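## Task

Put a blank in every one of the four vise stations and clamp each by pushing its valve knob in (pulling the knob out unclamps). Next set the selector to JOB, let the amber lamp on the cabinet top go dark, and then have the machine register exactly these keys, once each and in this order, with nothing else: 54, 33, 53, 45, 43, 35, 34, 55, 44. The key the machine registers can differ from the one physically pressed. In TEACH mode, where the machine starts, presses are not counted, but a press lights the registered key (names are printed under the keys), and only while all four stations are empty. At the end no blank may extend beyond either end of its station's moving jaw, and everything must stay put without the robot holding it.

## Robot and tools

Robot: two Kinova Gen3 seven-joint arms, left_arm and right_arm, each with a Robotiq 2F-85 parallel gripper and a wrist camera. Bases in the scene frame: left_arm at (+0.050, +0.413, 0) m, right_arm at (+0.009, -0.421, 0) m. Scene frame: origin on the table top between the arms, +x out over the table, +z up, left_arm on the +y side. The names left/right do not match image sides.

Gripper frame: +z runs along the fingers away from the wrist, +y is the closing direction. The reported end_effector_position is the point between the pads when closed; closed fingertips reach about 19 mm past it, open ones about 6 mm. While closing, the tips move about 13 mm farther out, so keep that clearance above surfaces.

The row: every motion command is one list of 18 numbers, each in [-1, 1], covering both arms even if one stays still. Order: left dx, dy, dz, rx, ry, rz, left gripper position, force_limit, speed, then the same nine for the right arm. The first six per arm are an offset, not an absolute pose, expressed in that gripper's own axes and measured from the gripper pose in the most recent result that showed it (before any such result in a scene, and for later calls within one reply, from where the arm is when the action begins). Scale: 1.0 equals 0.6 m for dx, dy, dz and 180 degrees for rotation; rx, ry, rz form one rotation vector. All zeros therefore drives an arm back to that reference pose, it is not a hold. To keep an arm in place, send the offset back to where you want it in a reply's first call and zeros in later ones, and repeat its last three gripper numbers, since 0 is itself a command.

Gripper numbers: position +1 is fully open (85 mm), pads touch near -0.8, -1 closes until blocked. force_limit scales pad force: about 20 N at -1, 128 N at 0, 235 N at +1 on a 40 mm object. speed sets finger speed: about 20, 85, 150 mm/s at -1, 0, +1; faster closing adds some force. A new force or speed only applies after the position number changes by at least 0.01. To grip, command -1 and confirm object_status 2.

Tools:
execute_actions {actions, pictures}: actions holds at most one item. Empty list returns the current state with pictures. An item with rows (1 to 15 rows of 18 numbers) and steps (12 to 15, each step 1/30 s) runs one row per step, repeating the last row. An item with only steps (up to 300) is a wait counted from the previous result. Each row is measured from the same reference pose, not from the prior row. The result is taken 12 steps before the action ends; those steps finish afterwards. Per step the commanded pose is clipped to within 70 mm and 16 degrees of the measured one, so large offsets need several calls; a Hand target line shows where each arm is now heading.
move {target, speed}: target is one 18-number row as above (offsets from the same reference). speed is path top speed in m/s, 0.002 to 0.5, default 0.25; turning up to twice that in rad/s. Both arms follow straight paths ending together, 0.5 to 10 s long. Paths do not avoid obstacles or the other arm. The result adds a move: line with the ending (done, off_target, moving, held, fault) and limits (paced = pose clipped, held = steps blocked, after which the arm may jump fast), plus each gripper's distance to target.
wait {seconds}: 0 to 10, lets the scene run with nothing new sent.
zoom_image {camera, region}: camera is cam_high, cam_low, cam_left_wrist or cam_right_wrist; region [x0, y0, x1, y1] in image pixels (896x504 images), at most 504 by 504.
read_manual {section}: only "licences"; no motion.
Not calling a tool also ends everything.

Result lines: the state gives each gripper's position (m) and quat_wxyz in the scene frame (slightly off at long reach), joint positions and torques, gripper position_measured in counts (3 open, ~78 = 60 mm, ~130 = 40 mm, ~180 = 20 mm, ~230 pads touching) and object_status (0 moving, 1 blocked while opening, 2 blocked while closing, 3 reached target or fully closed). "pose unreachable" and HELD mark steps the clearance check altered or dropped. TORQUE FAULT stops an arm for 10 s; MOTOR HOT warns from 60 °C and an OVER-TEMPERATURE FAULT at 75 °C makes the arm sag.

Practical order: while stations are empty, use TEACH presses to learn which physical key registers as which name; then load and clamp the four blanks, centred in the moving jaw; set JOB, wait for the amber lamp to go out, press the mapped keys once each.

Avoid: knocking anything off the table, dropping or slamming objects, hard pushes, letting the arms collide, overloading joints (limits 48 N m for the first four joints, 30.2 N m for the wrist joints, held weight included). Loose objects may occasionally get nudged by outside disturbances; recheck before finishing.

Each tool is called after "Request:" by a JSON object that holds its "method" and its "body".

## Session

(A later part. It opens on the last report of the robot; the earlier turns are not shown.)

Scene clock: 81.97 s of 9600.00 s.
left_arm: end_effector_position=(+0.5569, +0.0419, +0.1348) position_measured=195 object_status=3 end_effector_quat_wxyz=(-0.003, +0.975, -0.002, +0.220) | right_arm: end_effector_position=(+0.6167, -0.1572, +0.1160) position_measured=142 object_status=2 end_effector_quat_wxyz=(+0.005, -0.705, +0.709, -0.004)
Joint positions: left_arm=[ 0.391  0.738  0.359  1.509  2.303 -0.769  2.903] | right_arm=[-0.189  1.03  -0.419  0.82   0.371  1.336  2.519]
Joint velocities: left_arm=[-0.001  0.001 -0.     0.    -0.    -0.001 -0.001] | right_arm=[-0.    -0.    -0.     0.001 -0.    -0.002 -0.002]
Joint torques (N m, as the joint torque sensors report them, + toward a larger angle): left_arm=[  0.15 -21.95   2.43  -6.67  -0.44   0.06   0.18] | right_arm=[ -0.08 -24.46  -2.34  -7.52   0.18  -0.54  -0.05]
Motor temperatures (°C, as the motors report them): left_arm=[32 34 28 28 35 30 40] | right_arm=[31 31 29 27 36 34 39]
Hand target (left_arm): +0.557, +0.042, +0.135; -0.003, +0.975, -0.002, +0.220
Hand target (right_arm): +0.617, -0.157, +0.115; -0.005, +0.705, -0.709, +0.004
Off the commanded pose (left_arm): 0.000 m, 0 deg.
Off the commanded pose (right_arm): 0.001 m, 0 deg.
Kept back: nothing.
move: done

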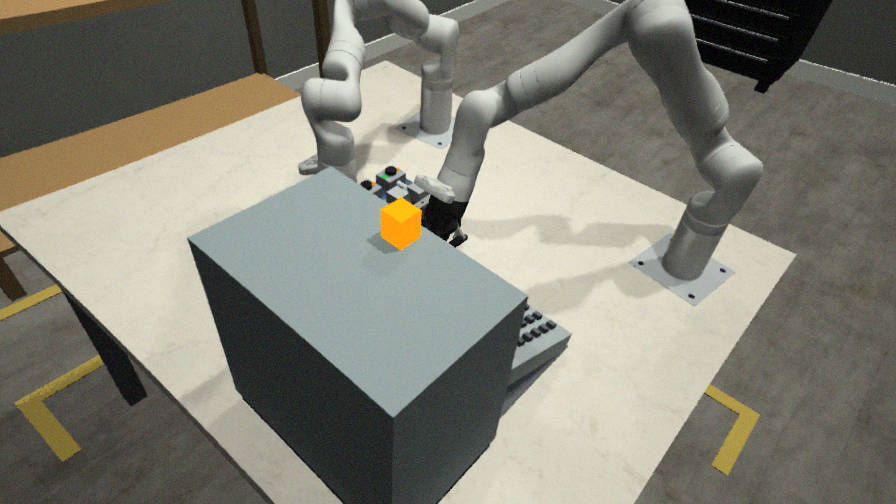

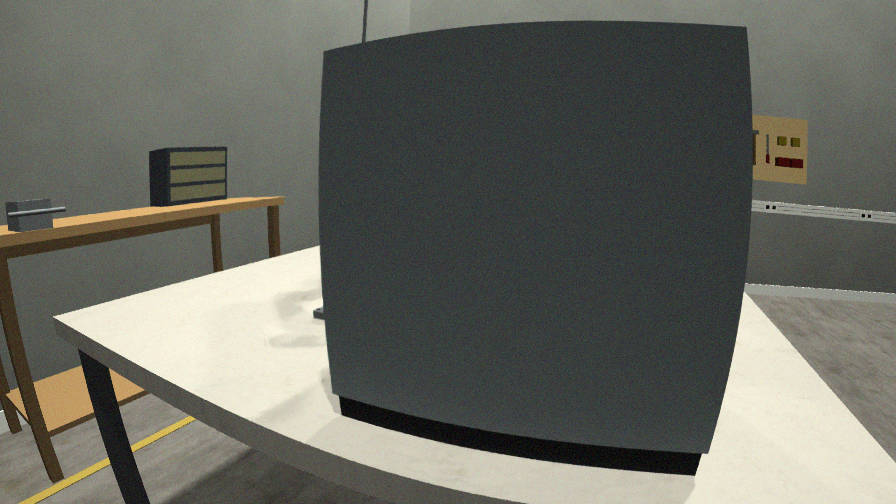

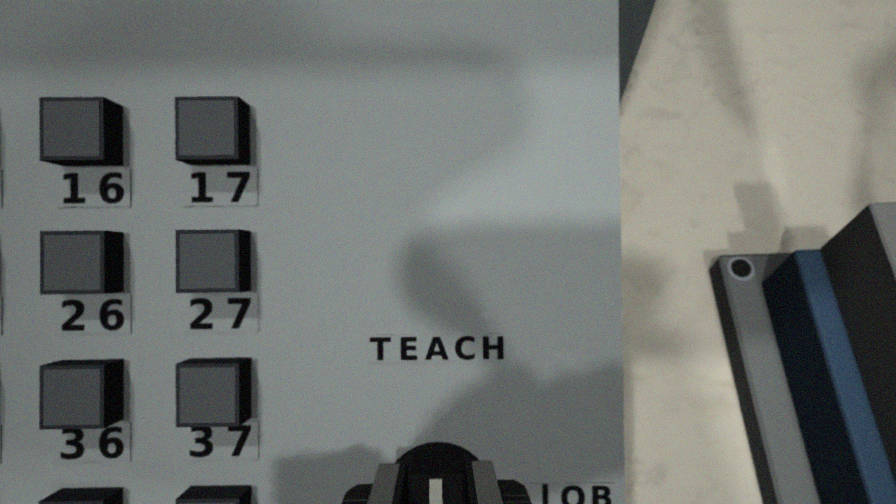

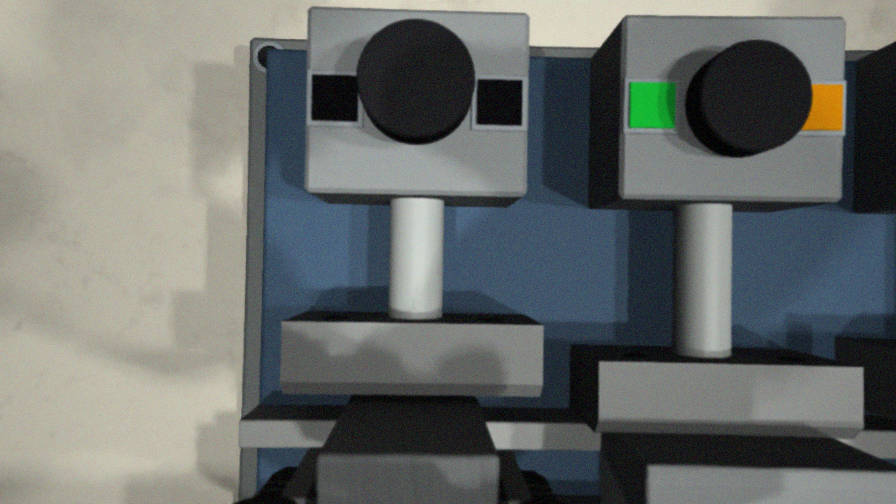

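Request:
{"method": "execute_actions", "body": {"actions": [{"rows":[[0,0,0,0,0,0,-0.52,-1,-0.5,0,0,0,0,0,0,0.15,-0.5,0],[0,0,0,0,0,0,-0.52,-1,-0.5,0,0,0,0,0,0,0.15,-0.5,0],[0,0,0,0,0,0,-0.52,-1,-0.5,0,0,0,0,0,0,0.15,-0.5,0],[0,0,0,0,0,0,-0.52,-1,-0.5,0,0,0,0,0,0,0.15,-0.5,0],[0,0,0,0,0,0,-0.52,-1,-0.5,0,0,0,0,0,0,0.15,-0.5,0],[0,0,0,0,0,0,-0.52,-1,-0.5,0,0,0,0,0,0,0.15,-0.5,0],[0,0,0,0,0,0,-0.52,-1,-0.5,0.008,0,-0.004,0,0,0,0.15,-0.5,0],[0,0,0,0,0,0,-0.52,-1,-0.5,0.016,0,-0.008,0,0,0,0.15,-0.5,0],[0,0,0,0,0,0,-0.52,-1,-0.5,0.024,0,-0.013,0,0,0,0.15,-0.5,0],[0,0,0,0,0,0,-0.52,-1,-0.5,0.032,0,-0.017,0,0,0,0.15,-0.5,0],[0,0,0,0,0,0,-0.52,-1,-0.5,0.04,0,-0.021,0,0,0,0.15,-0.5,0],[0,0,0,0,0,0,-0.52,-1,-0.5,0.048,0,-0.025,0,0,0,0.15,-0.5,0],[0,0,0,0,0,0,-0.52,-1,-0.5,0.056,0,-0.03,0,0,0,0.15,-0.5,0],[0,0,0,0,0,0,-0.52,-1,-0.5,0.064,0,-0.034,0,0,0,0.15,-0.5,0],[0,0,0,0,0,0,-0.52,-1,-0.5,0.072,0,-0.037,0,0,0,0.15,-0.5,0]],"steps":15}]}}

Request:
{"method": "move", "body": {"target": [0,0,0,0,0,0,-0.52,-1,-0.5,0.099,0,0,0,0,0,-1,0,1], "speed": 0.2}}

Request:
{"method": "move", "body": {"target": [0,0,0,0,0,0,-0.52,-1,-0.5,0,0,0.034,0,0,0,-1,0,1], "speed": 0.03}}

Request:
{"method": "move", "body": {"target": [0,0,0,0,0,0,-0.52,-1,-0.5,0,0,-0.04,0,0,0,-1,0,1], "speed": 0.1}}

Scene clock: 84.73 s of 9600.00 s.
left_arm: end_effector_position=(+0.5569, +0.0419, +0.1348) position_measured=195 object_status=3 end_effector_quat_wxyz=(-0.003, +0.975, -0.002, +0.220) | right_arm: end_effector_position=(+0.6167, -0.1572, +0.1160) position_measured=136 object_status=0 end_effector_quat_wxyz=(+0.005, -0.705, +0.709, -0.004)
Joint positions: left_arm=[ 0.391  0.738  0.359  1.509  2.303 -0.769  2.903] | right_arm=[-0.189  1.03  -0.419  0.82   0.371  1.336  2.519]
Joint velocities: left_arm=[-0.001  0.    -0.     0.    -0.001 -0.001 -0.   ] | right_arm=[ 0.001  0.     0.    -0.003 -0.001 -0.    -0.   ]
Joint torques (N m, as the joint torque sensors report them, + toward a larger angle): left_arm=[  0.07 -21.78   2.56  -6.67  -0.45   0.2    0.16] | right_arm=[ -0.34 -25.51  -2.73  -7.96   0.05  -0.27   0.01]
Motor temperatures (°C, as the motors report them): left_arm=[32 34 28 28 35 30 40] | right_arm=[31 31 29 27 36 34 39]
Steps of this call (steps 1 to 80: nothing new was sent; steps 81 to 83: the first 3 steps of this action). Readings (end_effector_position | what the end effector reports):
81: left_arm (+0.5569, +0.0419, +0.1348) | right_arm (+0.6167, -0.1572, +0.1161) | left_arm position_measured=195 object_status=3 | right_arm position_measured=142 object_status=0
82: left_arm (+0.5569, +0.0419, +0.1348) | right_arm (+0.6167, -0.1572, +0.1160) | left_arm position_measured=195 object_status=3 | right_arm position_measured=141 object_status=0
83: the state above

Scene clock: 86.43 s of 9600.00 s.
left_arm: end_effector_position=(+0.5569, +0.0419, +0.1349) position_measured=195 object_status=3 end_effector_quat_wxyz=(-0.003, +0.975, -0.002, +0.220) | right_arm: end_effector_position=(+0.6160, -0.2589, +0.1377) position_measured=232 object_status=3 end_effector_quat_wxyz=(+0.004, -0.705, +0.709, -0.004)
Joint positions: left_arm=[ 0.391  0.738  0.359  1.509  2.303 -0.769  2.903] | right_arm=[-0.006  0.92  -0.433  0.995  0.36   1.281  2.637]
Joint velocities: left_arm=[-0.     0.     0.001 -0.     0.    -0.     0.   ] | right_arm=[ 0.006 -0.003 -0.     0.003 -0.001 -0.002  0.001]
Joint torques (N m, as the joint torque sensors report them, + toward a larger angle): left_arm=[ -0.01 -21.82   2.57  -6.68  -0.46   0.08   0.19] | right_arm=[ -0.55 -24.14  -2.8   -7.94   0.12  -0.07   0.13]
Motor temperatures (°C, as the motors report them): left_arm=[32 34 28 28 35 30 40] | right_arm=[31 31 29 27 36 34 39]
Hand target (left_arm): +0.557, +0.042, +0.135; -0.003, +0.975, -0.002, +0.220
Hand target (right_arm): +0.616, -0.259, +0.138; -0.004, +0.705, -0.709, +0.004
Off your previous action's commanded pose (left_arm): 0.000 m, 0 deg at its last step (step 12 of this call).
Off your previous action's commanded pose (right_arm): 0.018 m, 0 deg at its last step (step 12 of this call).
Off the commanded pose (left_arm): 0.000 m, 0 deg.
Off the commanded pose (right_arm): 0.000 m, 0 deg.
Kept back: nothing.
move: done

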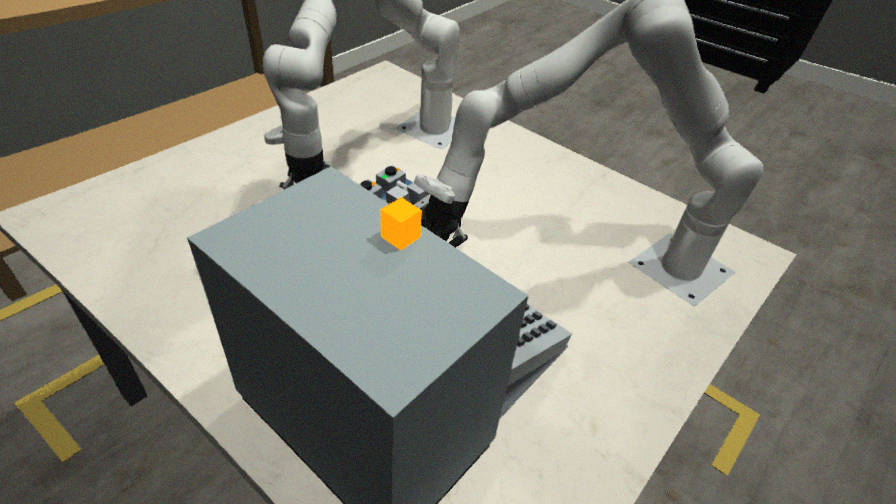

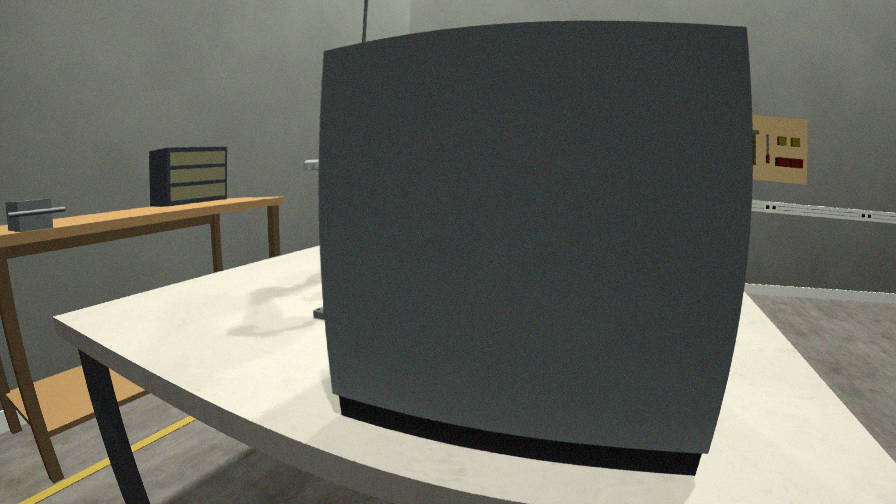

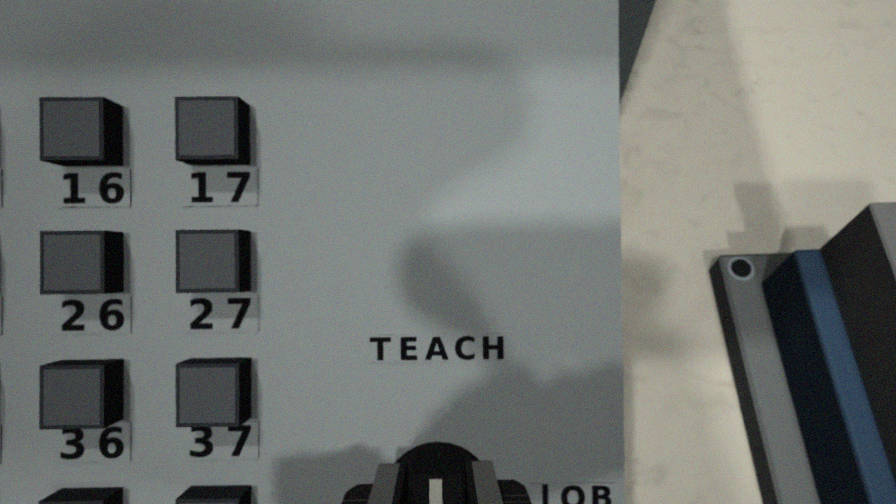

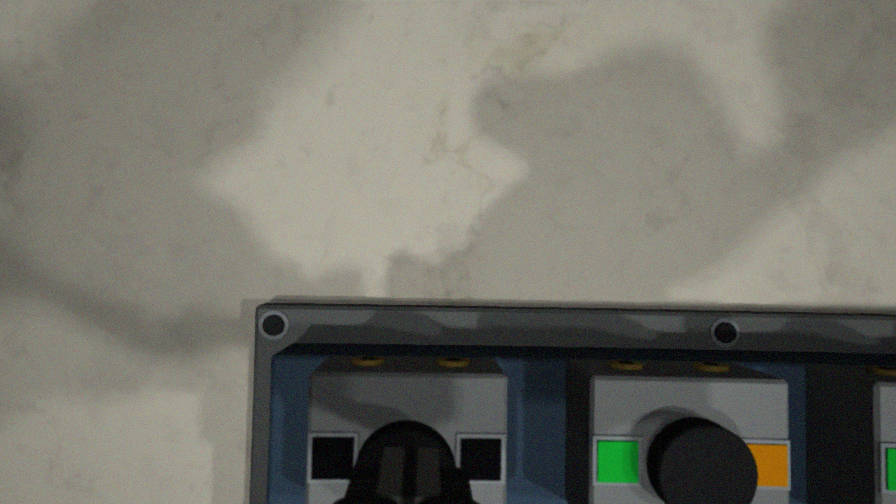

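Scene clock: 87.40 s of 9600.00 s.
left_arm: end_effector_position=(+0.5569, +0.0419, +0.1349) position_measured=195 object_status=3 end_effector_quat_wxyz=(-0.003, +0.975, -0.002, +0.220) | right_arm: end_effector_position=(+0.6167, -0.2588, +0.1205) position_measured=232 object_status=3 end_effector_quat_wxyz=(+0.006, -0.705, +0.709, -0.005)
Joint positions: left_arm=[ 0.391  0.738  0.359  1.509  2.303 -0.769  2.903] | right_arm=[-0.004  0.935 -0.43   1.021  0.368  1.239  2.629]
Joint velocities: left_arm=[-0.002  0.002 -0.    -0.    -0.001  0.002 -0.   ] | right_arm=[-0.001  0.    -0.     0.002  0.    -0.003 -0.   ]
Joint torques (N m, as the joint torque sensors report them, + toward a larger angle): left_arm=[  0.09 -21.86   2.56  -6.76  -0.45   0.1    0.24] | right_arm=[ -0.37 -20.56  -2.47  -6.98   0.36  -1.11   0.07]
Motor temperatures (°C, as the motors report them): left_arm=[32 34 28 28 35 30 40] | right_arm=[31 31 29 27 36 34 39]
Hand target (left_arm): +0.557, +0.042, +0.135; -0.003, +0.975, -0.002, +0.220
Hand target (right_arm): +0.616, -0.259, +0.117; -0.004, +0.705, -0.709, +0.004
Off the commanded pose (left_arm): 0.000 m, 0 deg.
Off the commanded pose (right_arm): 0.003 m, 0 deg.
Kept back: nothing.
move: done

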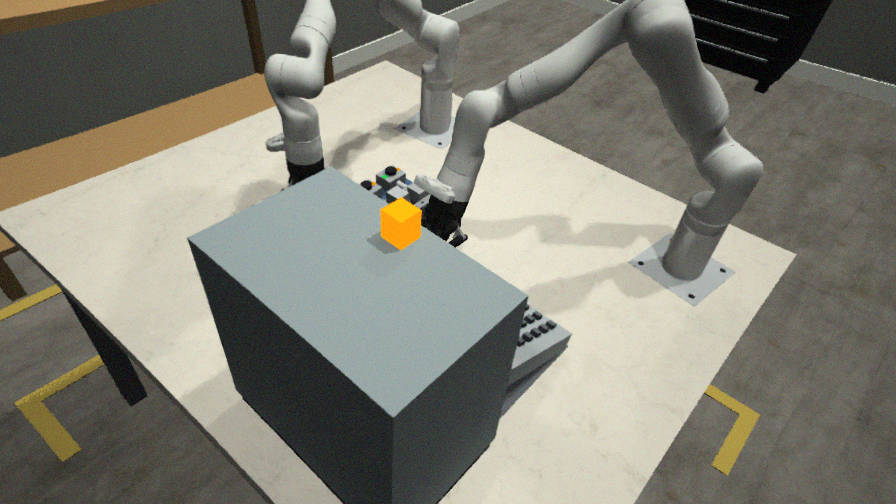

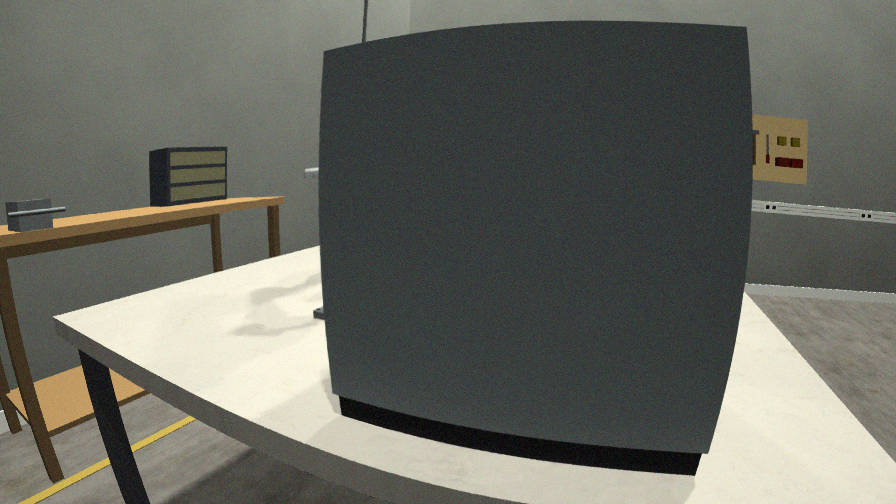

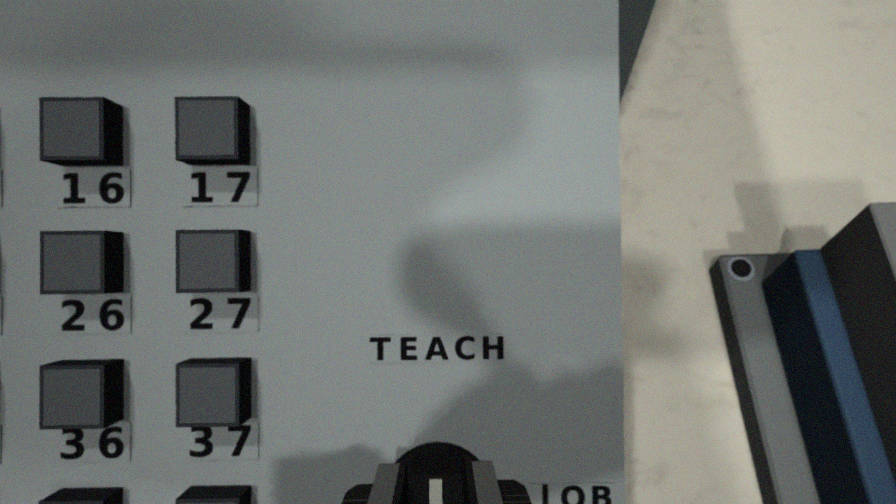

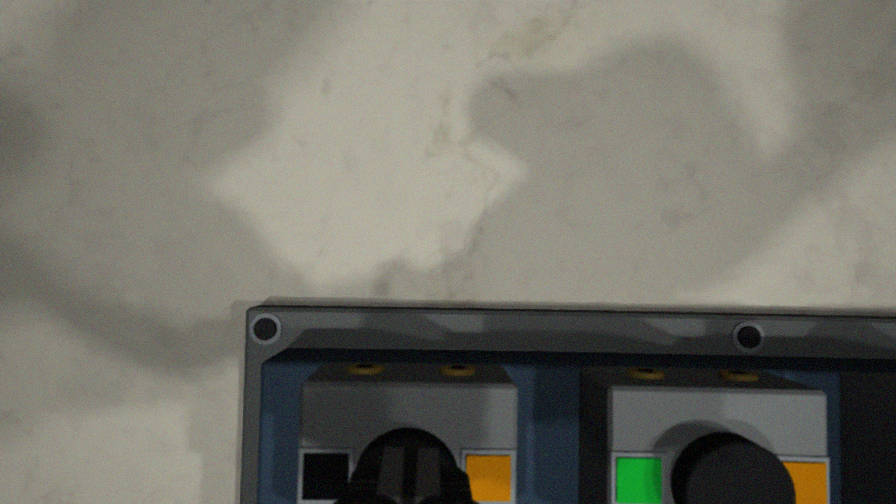

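Scene clock: 88.20 s of 9600.00 s.
left_arm: end_effector_position=(+0.5569, +0.0419, +0.1349) position_measured=195 object_status=3 end_effector_quat_wxyz=(-0.003, +0.975, -0.002, +0.220) | right_arm: end_effector_position=(+0.6163, -0.2587, +0.1444) position_measured=232 object_status=3 end_effector_quat_wxyz=(+0.006, -0.705, +0.709, -0.005)
Joint positions: left_arm=[ 0.391  0.738  0.359  1.509  2.303 -0.769  2.903] | right_arm=[-0.006  0.912 -0.435  0.989  0.358  1.292  2.638]
Joint velocities: left_arm=[ 0.    -0.     0.    -0.001 -0.     0.002  0.   ] | right_arm=[ 0.    -0.001 -0.    -0.001  0.     0.003  0.   ]
Joint torques (N m, as the joint torque sensors report them, + toward a larger angle): left_arm=[  0.09 -21.79   2.54  -6.77  -0.48   0.09   0.13] | right_arm=[ -0.28 -23.67  -2.88  -8.07   0.06  -0.22   0.04]
Motor temperatures (°C, as the motors report them): left_arm=[32 34 28 28 35 30 40] | right_arm=[31 31 29 27 36 34 39]
Hand target (left_arm): +0.557, +0.042, +0.135; -0.003, +0.975, -0.002, +0.220
Hand target (right_arm): +0.616, -0.259, +0.145; -0.006, +0.705, -0.709, +0.005
Off the commanded pose (left_arm): 0.000 m, 0 deg.
Off the commanded pose (right_arm): 0.000 m, 0 deg.
Kept back: nothing.
move: done

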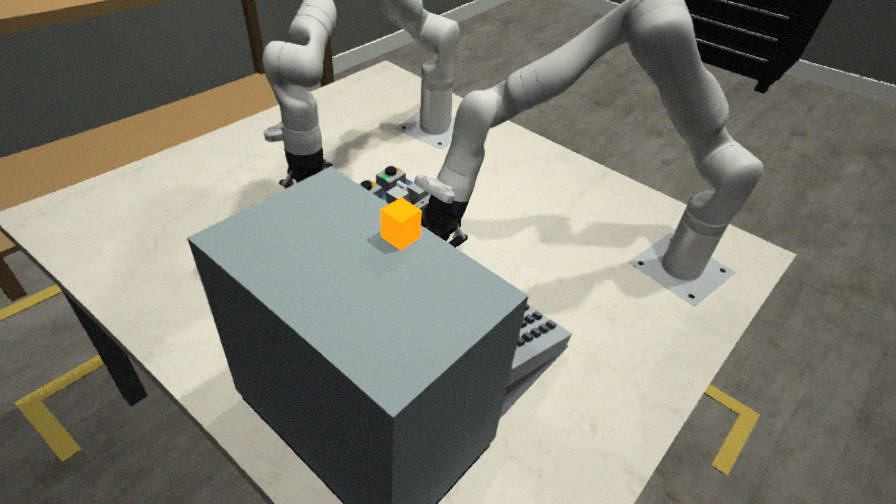

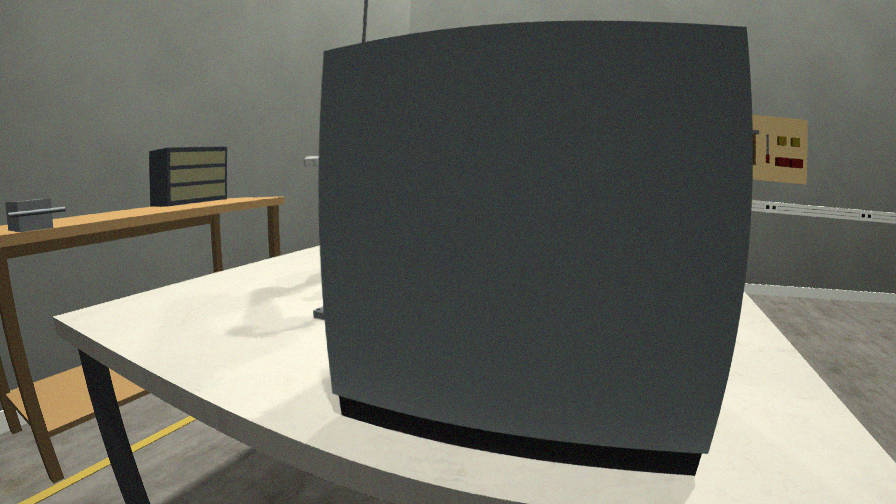

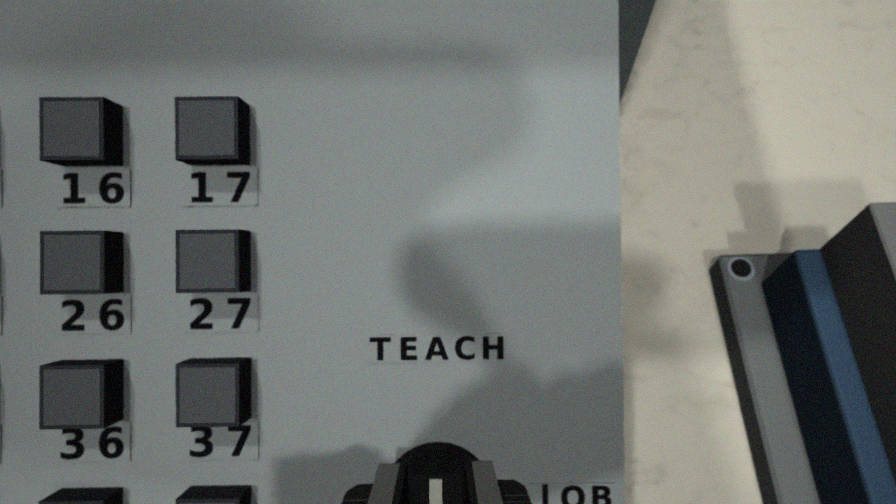

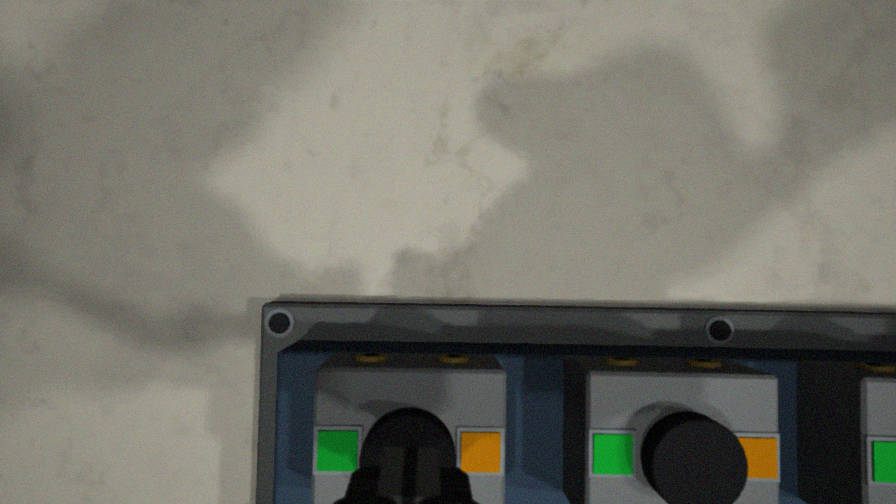

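Request:
{"method": "move", "body": {"target": [0,0,0,0,0,0.51,-0.52,-1,-0.5,0.05,0.45,-0.2,0,0,0,-1,0,1], "speed": 0.3}}

Request:
{"method": "move", "body": {"target": [0,0,-0.045,0,0,0,-0.2,-1,1,0,0,0,0,0,0,-1,0,1], "speed": 0.08}}

Scene clock: 91.83 s of 9600.00 s.
left_arm: end_effector_position=(+0.5542, +0.0394, +0.1338) position_measured=195 object_status=3 end_effector_quat_wxyz=(-0.158, +0.676, -0.703, +0.151) | right_arm: end_effector_position=(+0.3444, -0.2876, +0.2600) position_measured=232 object_status=3 end_effector_quat_wxyz=(+0.005, -0.705, +0.709, -0.005)
Joint positions: left_arm=[ 0.227  0.809  0.674  1.518  2.057 -0.912  1.453] | right_arm=[ 0.147  0.202 -0.576  1.81   0.127  1.152  2.55 ]
Joint velocities: left_arm=[-0.001  0.001  0.001 -0.003  0.004 -0.002 -0.011] | right_arm=[ 0.001 -0.009 -0.001  0.002 -0.002  0.001  0.002]
Joint torques (N m, as the joint torque sensors report them, + toward a larger angle): left_arm=[ -1.87 -22.52   3.33  -7.13  -1.41  -0.7    0.03] | right_arm=[ -0.18 -11.06  -1.59  -8.23   0.11  -0.24  -0.03]
Motor temperatures (°C, as the motors report them): left_arm=[32 34 28 28 35 30 40] | right_arm=[31 31 29 27 36 34 39]
Hand target (left_arm): +0.557, +0.042, +0.135; -0.160, +0.677, -0.702, +0.151
Hand target (right_arm): +0.344, -0.288, +0.260; -0.005, +0.705, -0.709, +0.005
Off the commanded pose (left_arm): 0.004 m, 0 deg.
Off the commanded pose (right_arm): 0.001 m, 0 deg.
Kept back: nothing.
move: off_target (left_arm)

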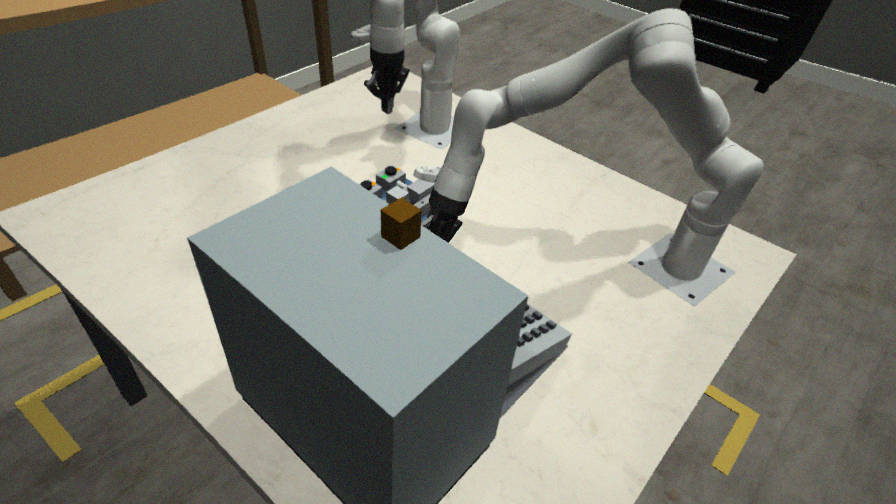

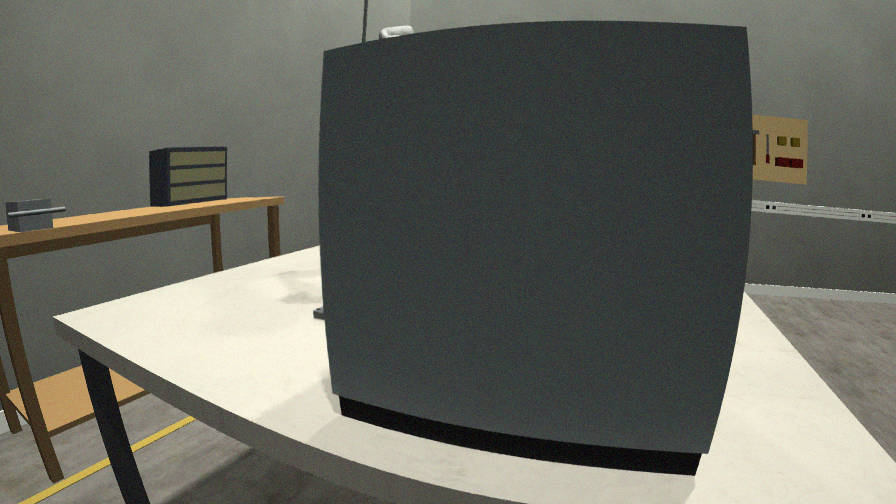

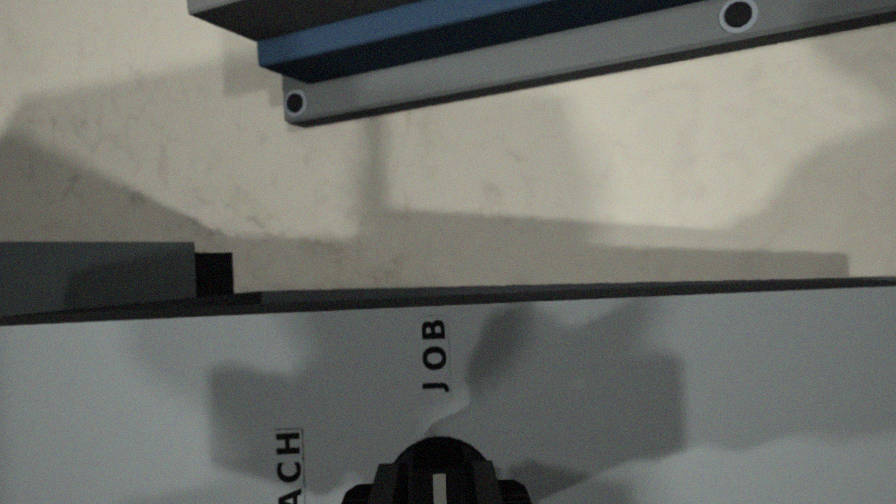

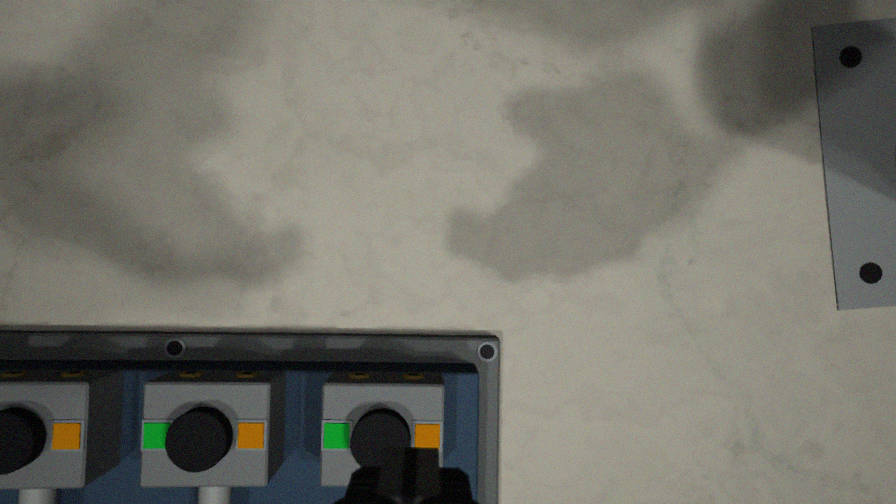

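Scene clock: 92.63 s of 9600.00 s.
left_arm: end_effector_position=(+0.5427, +0.0392, +0.1579) position_measured=154 object_status=3 end_effector_quat_wxyz=(-0.158, +0.676, -0.703, +0.151) | right_arm: end_effector_position=(+0.3444, -0.2876, +0.2600) position_measured=232 object_status=3 end_effector_quat_wxyz=(+0.005, -0.705, +0.709, -0.005)
Joint positions: left_arm=[ 0.222  0.763  0.7    1.524  2.094 -0.949  1.434] | right_arm=[ 0.147  0.202 -0.576  1.81   0.127  1.152  2.55 ]
Joint velocities: left_arm=[-0.002 -0.004  0.002  0.001  0.001 -0.003 -0.001] | right_arm=[-0.     0.    -0.    -0.     0.001  0.001 -0.001]
Joint torques (N m, as the joint torque sensors report them, + toward a larger angle): left_arm=[ -0.25 -20.54   4.68  -6.26  -0.28  -0.06   0.07] | right_arm=[ -0.28 -11.12  -1.51  -8.     0.12  -0.19  -0.06]
Motor temperatures (°C, as the motors report them): left_arm=[32 34 28 28 35 30 40] | right_arm=[31 31 29 27 36 34 39]
Hand target (left_arm): +0.543, +0.039, +0.158; -0.158, +0.676, -0.703, +0.151
Hand target (right_arm): +0.344, -0.288, +0.260; -0.005, +0.705, -0.709, +0.005
Off the commanded pose (left_arm): 0.000 m, 0 deg.
Off the commanded pose (right_arm): 0.000 m, 0 deg.
Kept back: nothing.
move: done

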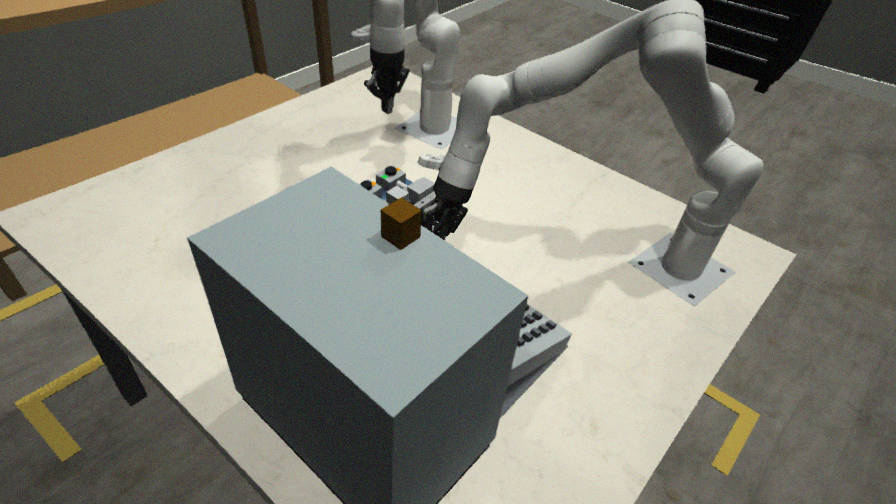

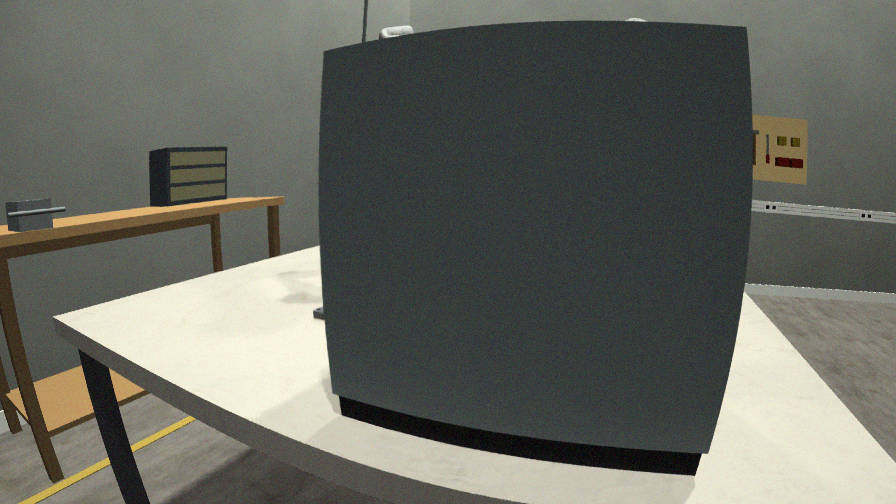

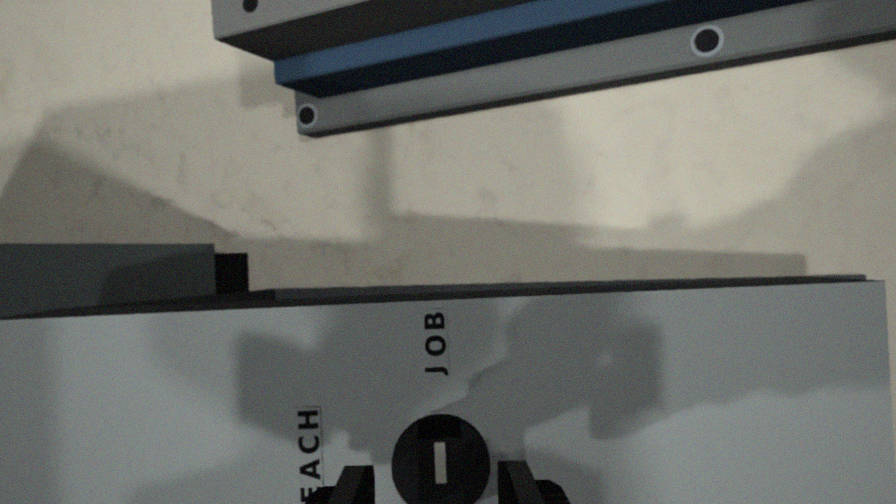

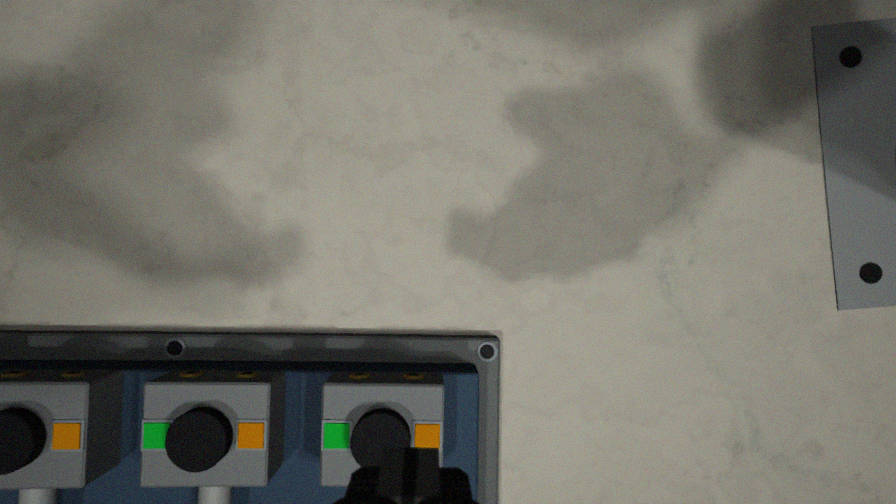

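Request:
{"method": "move", "body": {"target": [-0.2125,0.0625,0.023,0,0,-0.512,-1,0,-0.5,0,0,0,0,0,0,-1,0,1], "speed": 0.45}}

Scene clock: 96.23 s of 9600.00 s.
left_arm: end_effector_position=(+0.5185, +0.1686, +0.1315) position_measured=232 object_status=3 end_effector_quat_wxyz=(-0.001, +0.976, +0.000, +0.218) | right_arm: end_effector_position=(+0.3444, -0.2876, +0.2600) position_measured=232 object_status=3 end_effector_quat_wxyz=(+0.005, -0.705, +0.709, -0.005)
Joint positions: left_arm=[ 0.222  0.536  0.299  1.914  2.234 -0.506  2.927] | right_arm=[ 0.147  0.202 -0.576  1.81   0.127  1.152  2.55 ]
Joint velocities: left_arm=[ 0.014 -0.004 -0.009  0.007 -0.014  0.008  0.021] | right_arm=[ 0.001  0.     0.001 -0.001  0.     0.     0.   ]
Joint torques (N m, as the joint torque sensors report them, + toward a larger angle): left_arm=[  0.13 -17.09   1.84  -5.69  -0.06   0.12   0.34] | right_arm=[ -0.31 -11.03  -1.62  -7.98   0.09  -0.18  -0.03]
Motor temperatures (°C, as the motors report them): left_arm=[32 34 28 28 35 30 40] | right_arm=[31 31 29 27 36 34 39]
Hand target (left_arm): +0.518, +0.168, +0.132; -0.001, +0.976, -0.000, +0.218
Hand target (right_arm): +0.344, -0.288, +0.260; -0.005, +0.705, -0.709, +0.005
Off the commanded pose (left_arm): 0.001 m, 0 deg.
Off the commanded pose (right_arm): 0.000 m, 0 deg.
Kept back: nothing.
move: done

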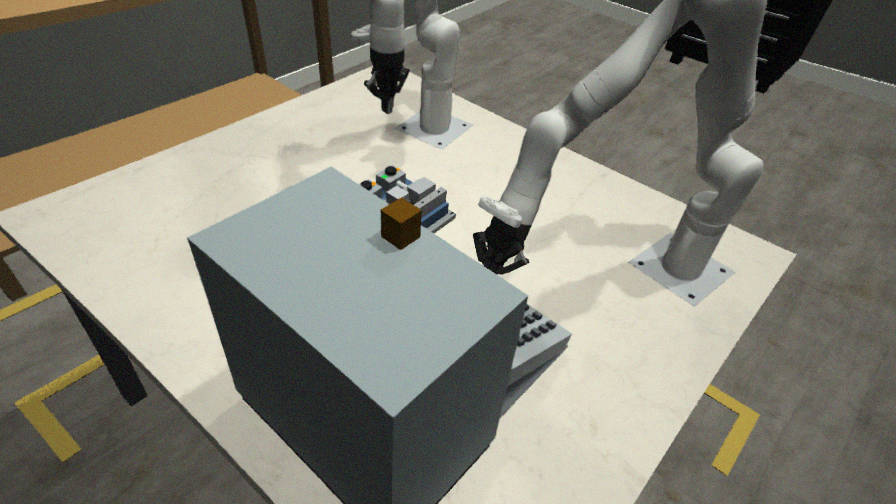

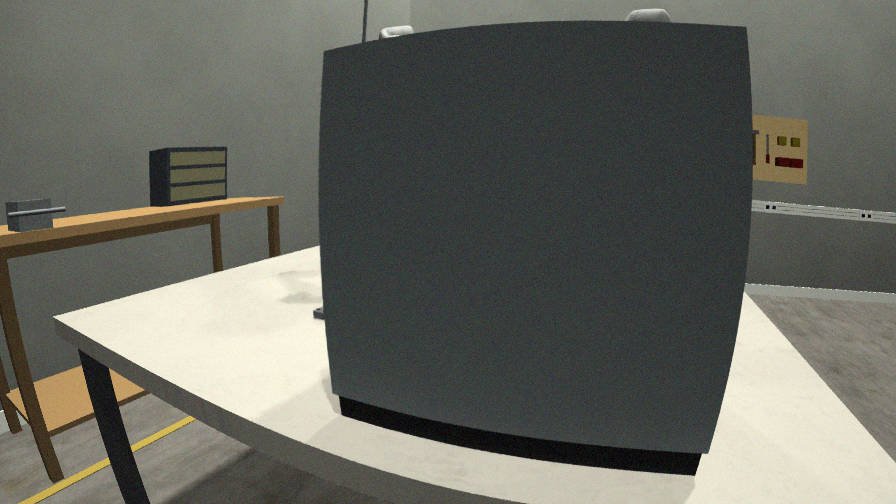

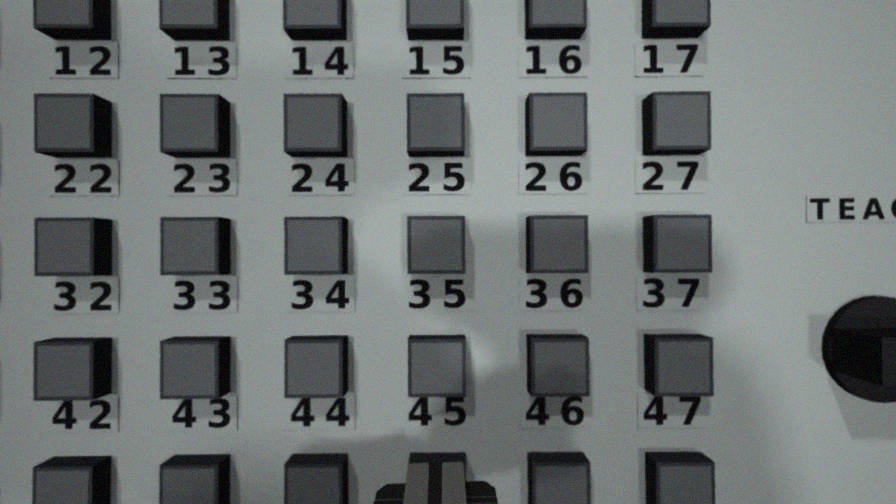

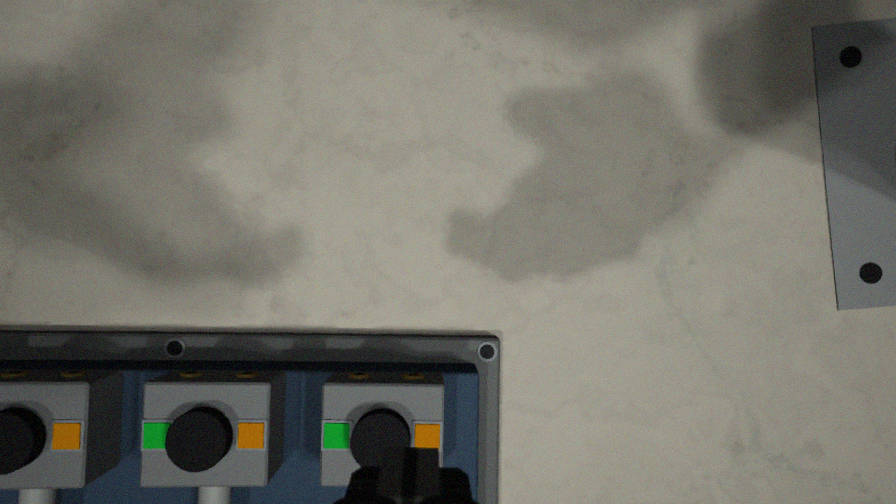

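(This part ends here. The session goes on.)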